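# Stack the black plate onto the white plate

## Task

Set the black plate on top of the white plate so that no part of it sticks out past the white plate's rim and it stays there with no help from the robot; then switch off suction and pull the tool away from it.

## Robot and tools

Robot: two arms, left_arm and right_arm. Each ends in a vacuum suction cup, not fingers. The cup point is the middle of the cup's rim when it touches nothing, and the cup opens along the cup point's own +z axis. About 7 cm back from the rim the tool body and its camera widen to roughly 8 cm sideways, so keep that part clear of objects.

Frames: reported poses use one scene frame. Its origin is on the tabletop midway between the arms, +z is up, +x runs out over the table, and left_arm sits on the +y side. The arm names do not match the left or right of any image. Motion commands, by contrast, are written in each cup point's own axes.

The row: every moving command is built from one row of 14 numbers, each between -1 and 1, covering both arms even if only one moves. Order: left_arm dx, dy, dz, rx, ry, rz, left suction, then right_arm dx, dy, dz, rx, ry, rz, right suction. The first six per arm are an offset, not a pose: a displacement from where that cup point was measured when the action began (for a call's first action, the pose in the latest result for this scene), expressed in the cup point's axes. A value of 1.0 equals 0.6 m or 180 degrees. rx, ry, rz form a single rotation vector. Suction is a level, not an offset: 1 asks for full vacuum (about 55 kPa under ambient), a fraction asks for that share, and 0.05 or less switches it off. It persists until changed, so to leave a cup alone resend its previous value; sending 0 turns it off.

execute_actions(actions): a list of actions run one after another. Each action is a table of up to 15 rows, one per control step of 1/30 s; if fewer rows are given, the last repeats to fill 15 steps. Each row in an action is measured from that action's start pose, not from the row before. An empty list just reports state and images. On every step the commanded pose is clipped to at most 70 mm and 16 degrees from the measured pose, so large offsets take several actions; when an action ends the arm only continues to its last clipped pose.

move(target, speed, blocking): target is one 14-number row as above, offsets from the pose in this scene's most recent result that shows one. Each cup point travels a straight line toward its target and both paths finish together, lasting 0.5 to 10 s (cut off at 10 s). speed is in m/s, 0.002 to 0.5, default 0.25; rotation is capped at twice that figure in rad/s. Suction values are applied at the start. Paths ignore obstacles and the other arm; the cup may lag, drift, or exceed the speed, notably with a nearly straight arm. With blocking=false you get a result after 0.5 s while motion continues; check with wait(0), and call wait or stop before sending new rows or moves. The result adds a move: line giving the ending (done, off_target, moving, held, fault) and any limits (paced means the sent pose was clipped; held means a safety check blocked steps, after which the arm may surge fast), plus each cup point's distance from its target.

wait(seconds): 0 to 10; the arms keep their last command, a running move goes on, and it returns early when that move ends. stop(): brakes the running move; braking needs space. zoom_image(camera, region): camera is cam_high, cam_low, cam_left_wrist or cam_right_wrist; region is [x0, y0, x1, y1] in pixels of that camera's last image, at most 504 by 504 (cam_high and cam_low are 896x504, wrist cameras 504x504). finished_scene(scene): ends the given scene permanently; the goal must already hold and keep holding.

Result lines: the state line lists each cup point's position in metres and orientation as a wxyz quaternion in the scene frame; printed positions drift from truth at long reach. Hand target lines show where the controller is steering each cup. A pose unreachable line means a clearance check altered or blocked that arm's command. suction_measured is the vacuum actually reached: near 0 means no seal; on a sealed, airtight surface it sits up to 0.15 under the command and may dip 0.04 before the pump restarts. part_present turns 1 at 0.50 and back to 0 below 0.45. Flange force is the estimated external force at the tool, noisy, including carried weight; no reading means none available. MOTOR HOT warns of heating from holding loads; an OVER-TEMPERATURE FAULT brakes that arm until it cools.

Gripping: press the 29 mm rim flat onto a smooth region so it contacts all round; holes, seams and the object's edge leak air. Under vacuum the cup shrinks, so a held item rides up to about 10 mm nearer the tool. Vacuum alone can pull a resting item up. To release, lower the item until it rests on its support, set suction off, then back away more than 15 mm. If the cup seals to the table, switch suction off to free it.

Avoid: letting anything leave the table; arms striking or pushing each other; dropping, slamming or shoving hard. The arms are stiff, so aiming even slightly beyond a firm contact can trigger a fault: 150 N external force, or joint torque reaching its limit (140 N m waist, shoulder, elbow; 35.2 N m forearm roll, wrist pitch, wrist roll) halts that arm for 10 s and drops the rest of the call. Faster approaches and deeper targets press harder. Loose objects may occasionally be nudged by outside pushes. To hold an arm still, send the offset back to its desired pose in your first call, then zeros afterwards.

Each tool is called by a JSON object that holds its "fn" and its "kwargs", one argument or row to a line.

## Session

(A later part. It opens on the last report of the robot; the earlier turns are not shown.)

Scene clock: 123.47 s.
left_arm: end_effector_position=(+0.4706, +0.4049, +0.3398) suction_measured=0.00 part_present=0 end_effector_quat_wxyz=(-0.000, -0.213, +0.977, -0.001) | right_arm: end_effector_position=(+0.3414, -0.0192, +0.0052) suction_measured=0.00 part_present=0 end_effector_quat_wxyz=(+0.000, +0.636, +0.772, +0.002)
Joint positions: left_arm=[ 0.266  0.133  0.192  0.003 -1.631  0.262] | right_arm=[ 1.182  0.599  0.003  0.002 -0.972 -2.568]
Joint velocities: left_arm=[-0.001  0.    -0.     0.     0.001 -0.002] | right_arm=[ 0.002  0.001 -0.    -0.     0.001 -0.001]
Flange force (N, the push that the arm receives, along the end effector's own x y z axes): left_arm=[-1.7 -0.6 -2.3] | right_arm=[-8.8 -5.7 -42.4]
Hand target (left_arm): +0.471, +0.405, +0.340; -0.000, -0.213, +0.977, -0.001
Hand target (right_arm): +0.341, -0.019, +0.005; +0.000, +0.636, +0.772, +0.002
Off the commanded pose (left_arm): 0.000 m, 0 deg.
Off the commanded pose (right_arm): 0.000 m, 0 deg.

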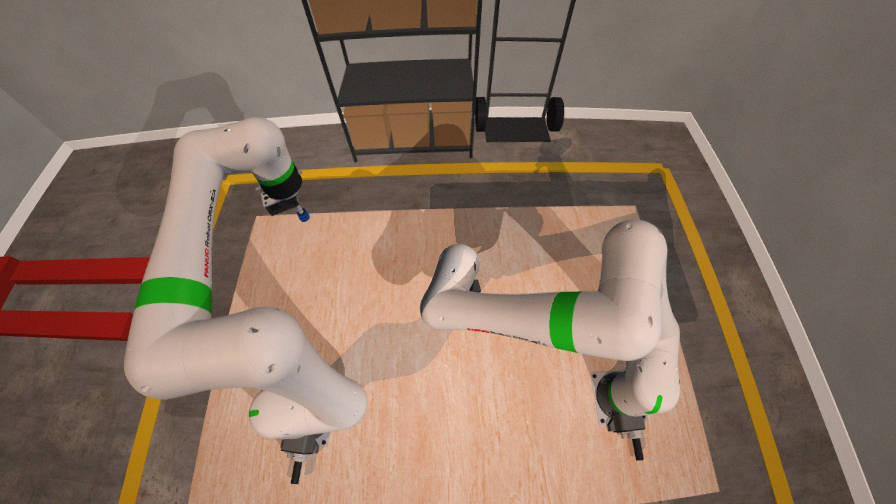

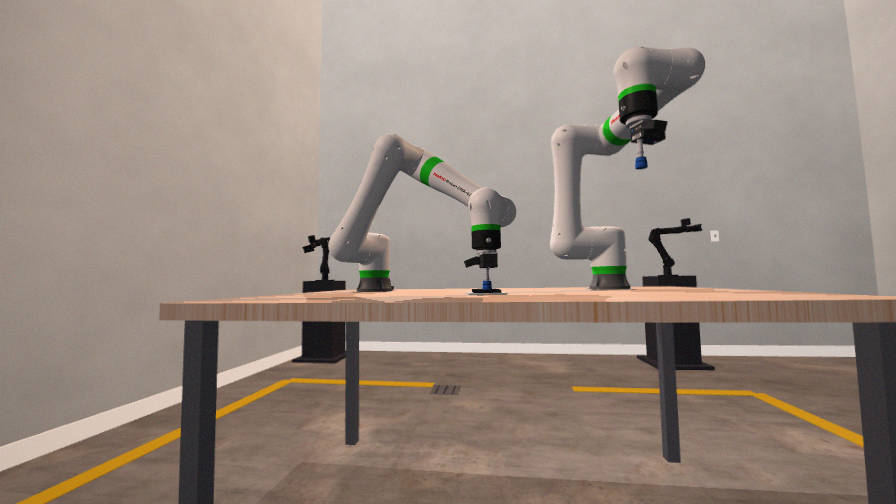

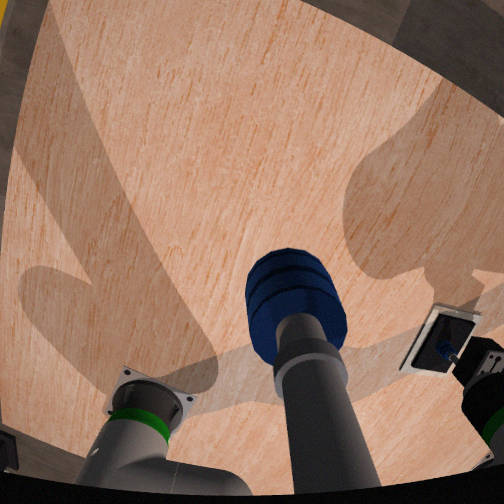

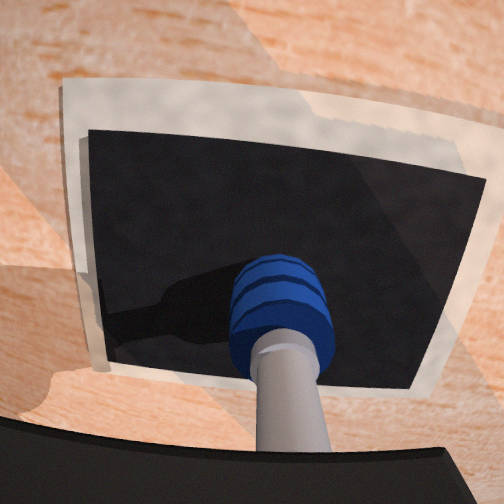

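{"fn": "move", "kwargs": {
  "target": [0,0,0,0,0,0,0, 0,0,-0.3,0,0,0,0],
  "speed": 0.25
}}

Scene clock: 130.47 s.
left_arm: end_effector_position=(+0.4706, +0.4049, +0.3398) suction_measured=0.00 part_present=0 end_effector_quat_wxyz=(-0.000, -0.213, +0.977, -0.001) | right_arm: end_effector_position=(+0.3414, -0.0194, +0.1854) suction_measured=0.00 part_present=0 end_effector_quat_wxyz=(+0.000, +0.636, +0.771, +0.002)
Joint positions: left_arm=[ 0.266  0.133  0.192  0.003 -1.631  0.262] | right_arm=[ 1.182  0.422  0.196  0.002 -1.341 -2.569]
Joint velocities: left_arm=[-0.001 -0.    -0.     0.    -0.    -0.001] | right_arm=[ 0.002 -0.     0.    -0.001 -0.     0.001]
Flange force (N, the push that the arm receives, along the end effector's own x y z axes): left_arm=[-0.5 0.3 -1.2] | right_arm=[0.5 6.5 1.4]
Hand target (left_arm): +0.471, +0.405, +0.340; -0.000, -0.213, +0.977, -0.001
Hand target (right_arm): +0.341, -0.019, +0.185; +0.000, +0.636, +0.772, +0.002
Off the commanded pose (left_arm): 0.000 m, 0 deg.
Off the commanded pose (right_arm): 0.001 m, 0 deg.
move: done

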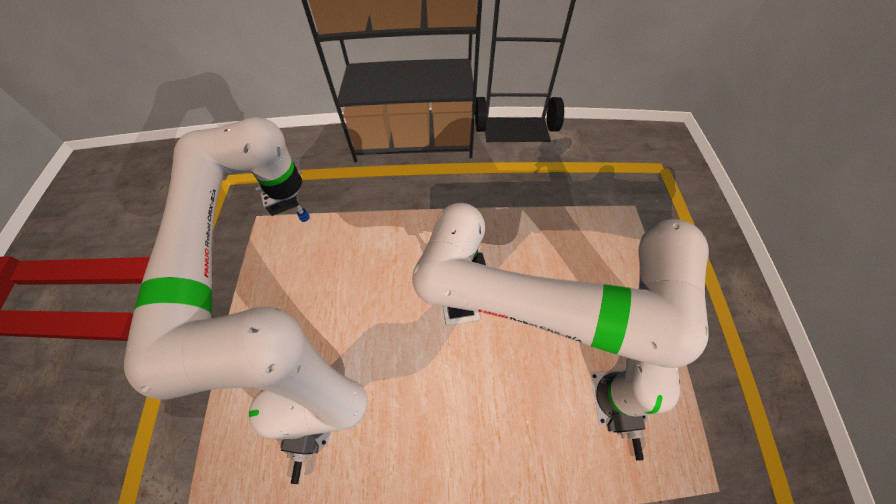

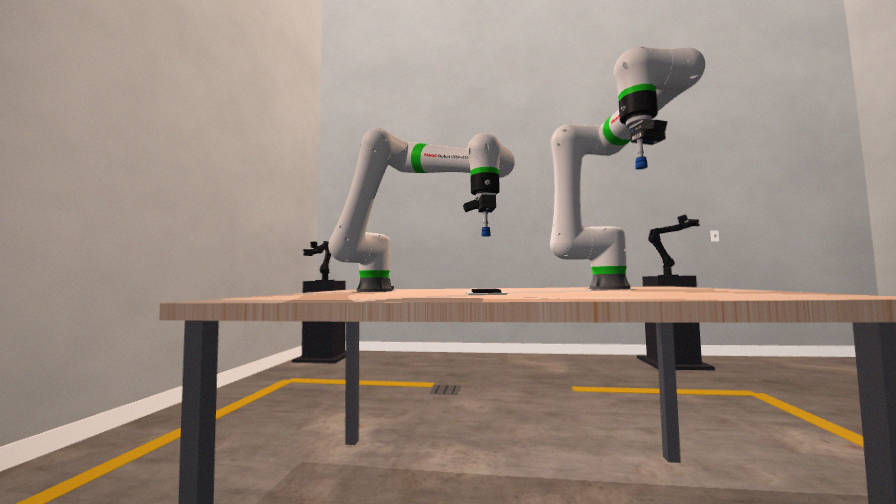

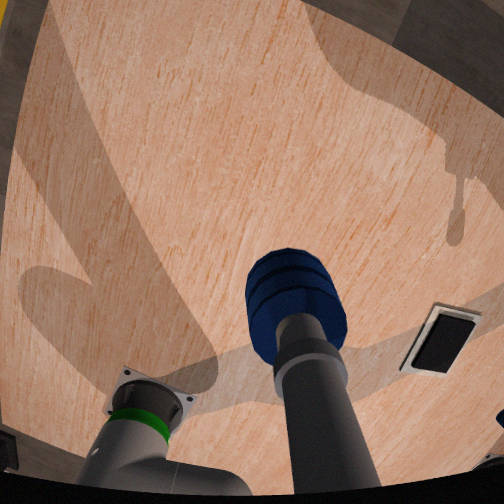

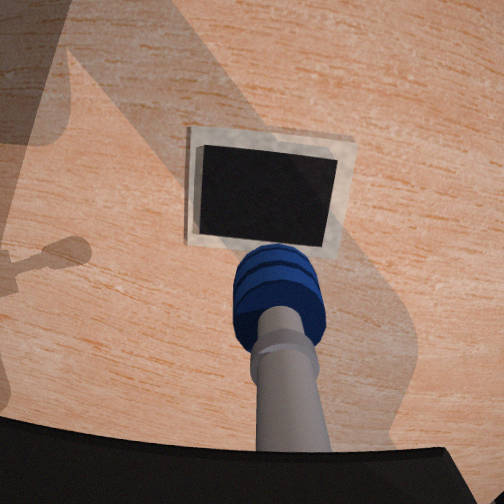

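{"fn": "finished_scene", "kwargs": {
  "scene": 1
}}

The scene is finished: the task was done.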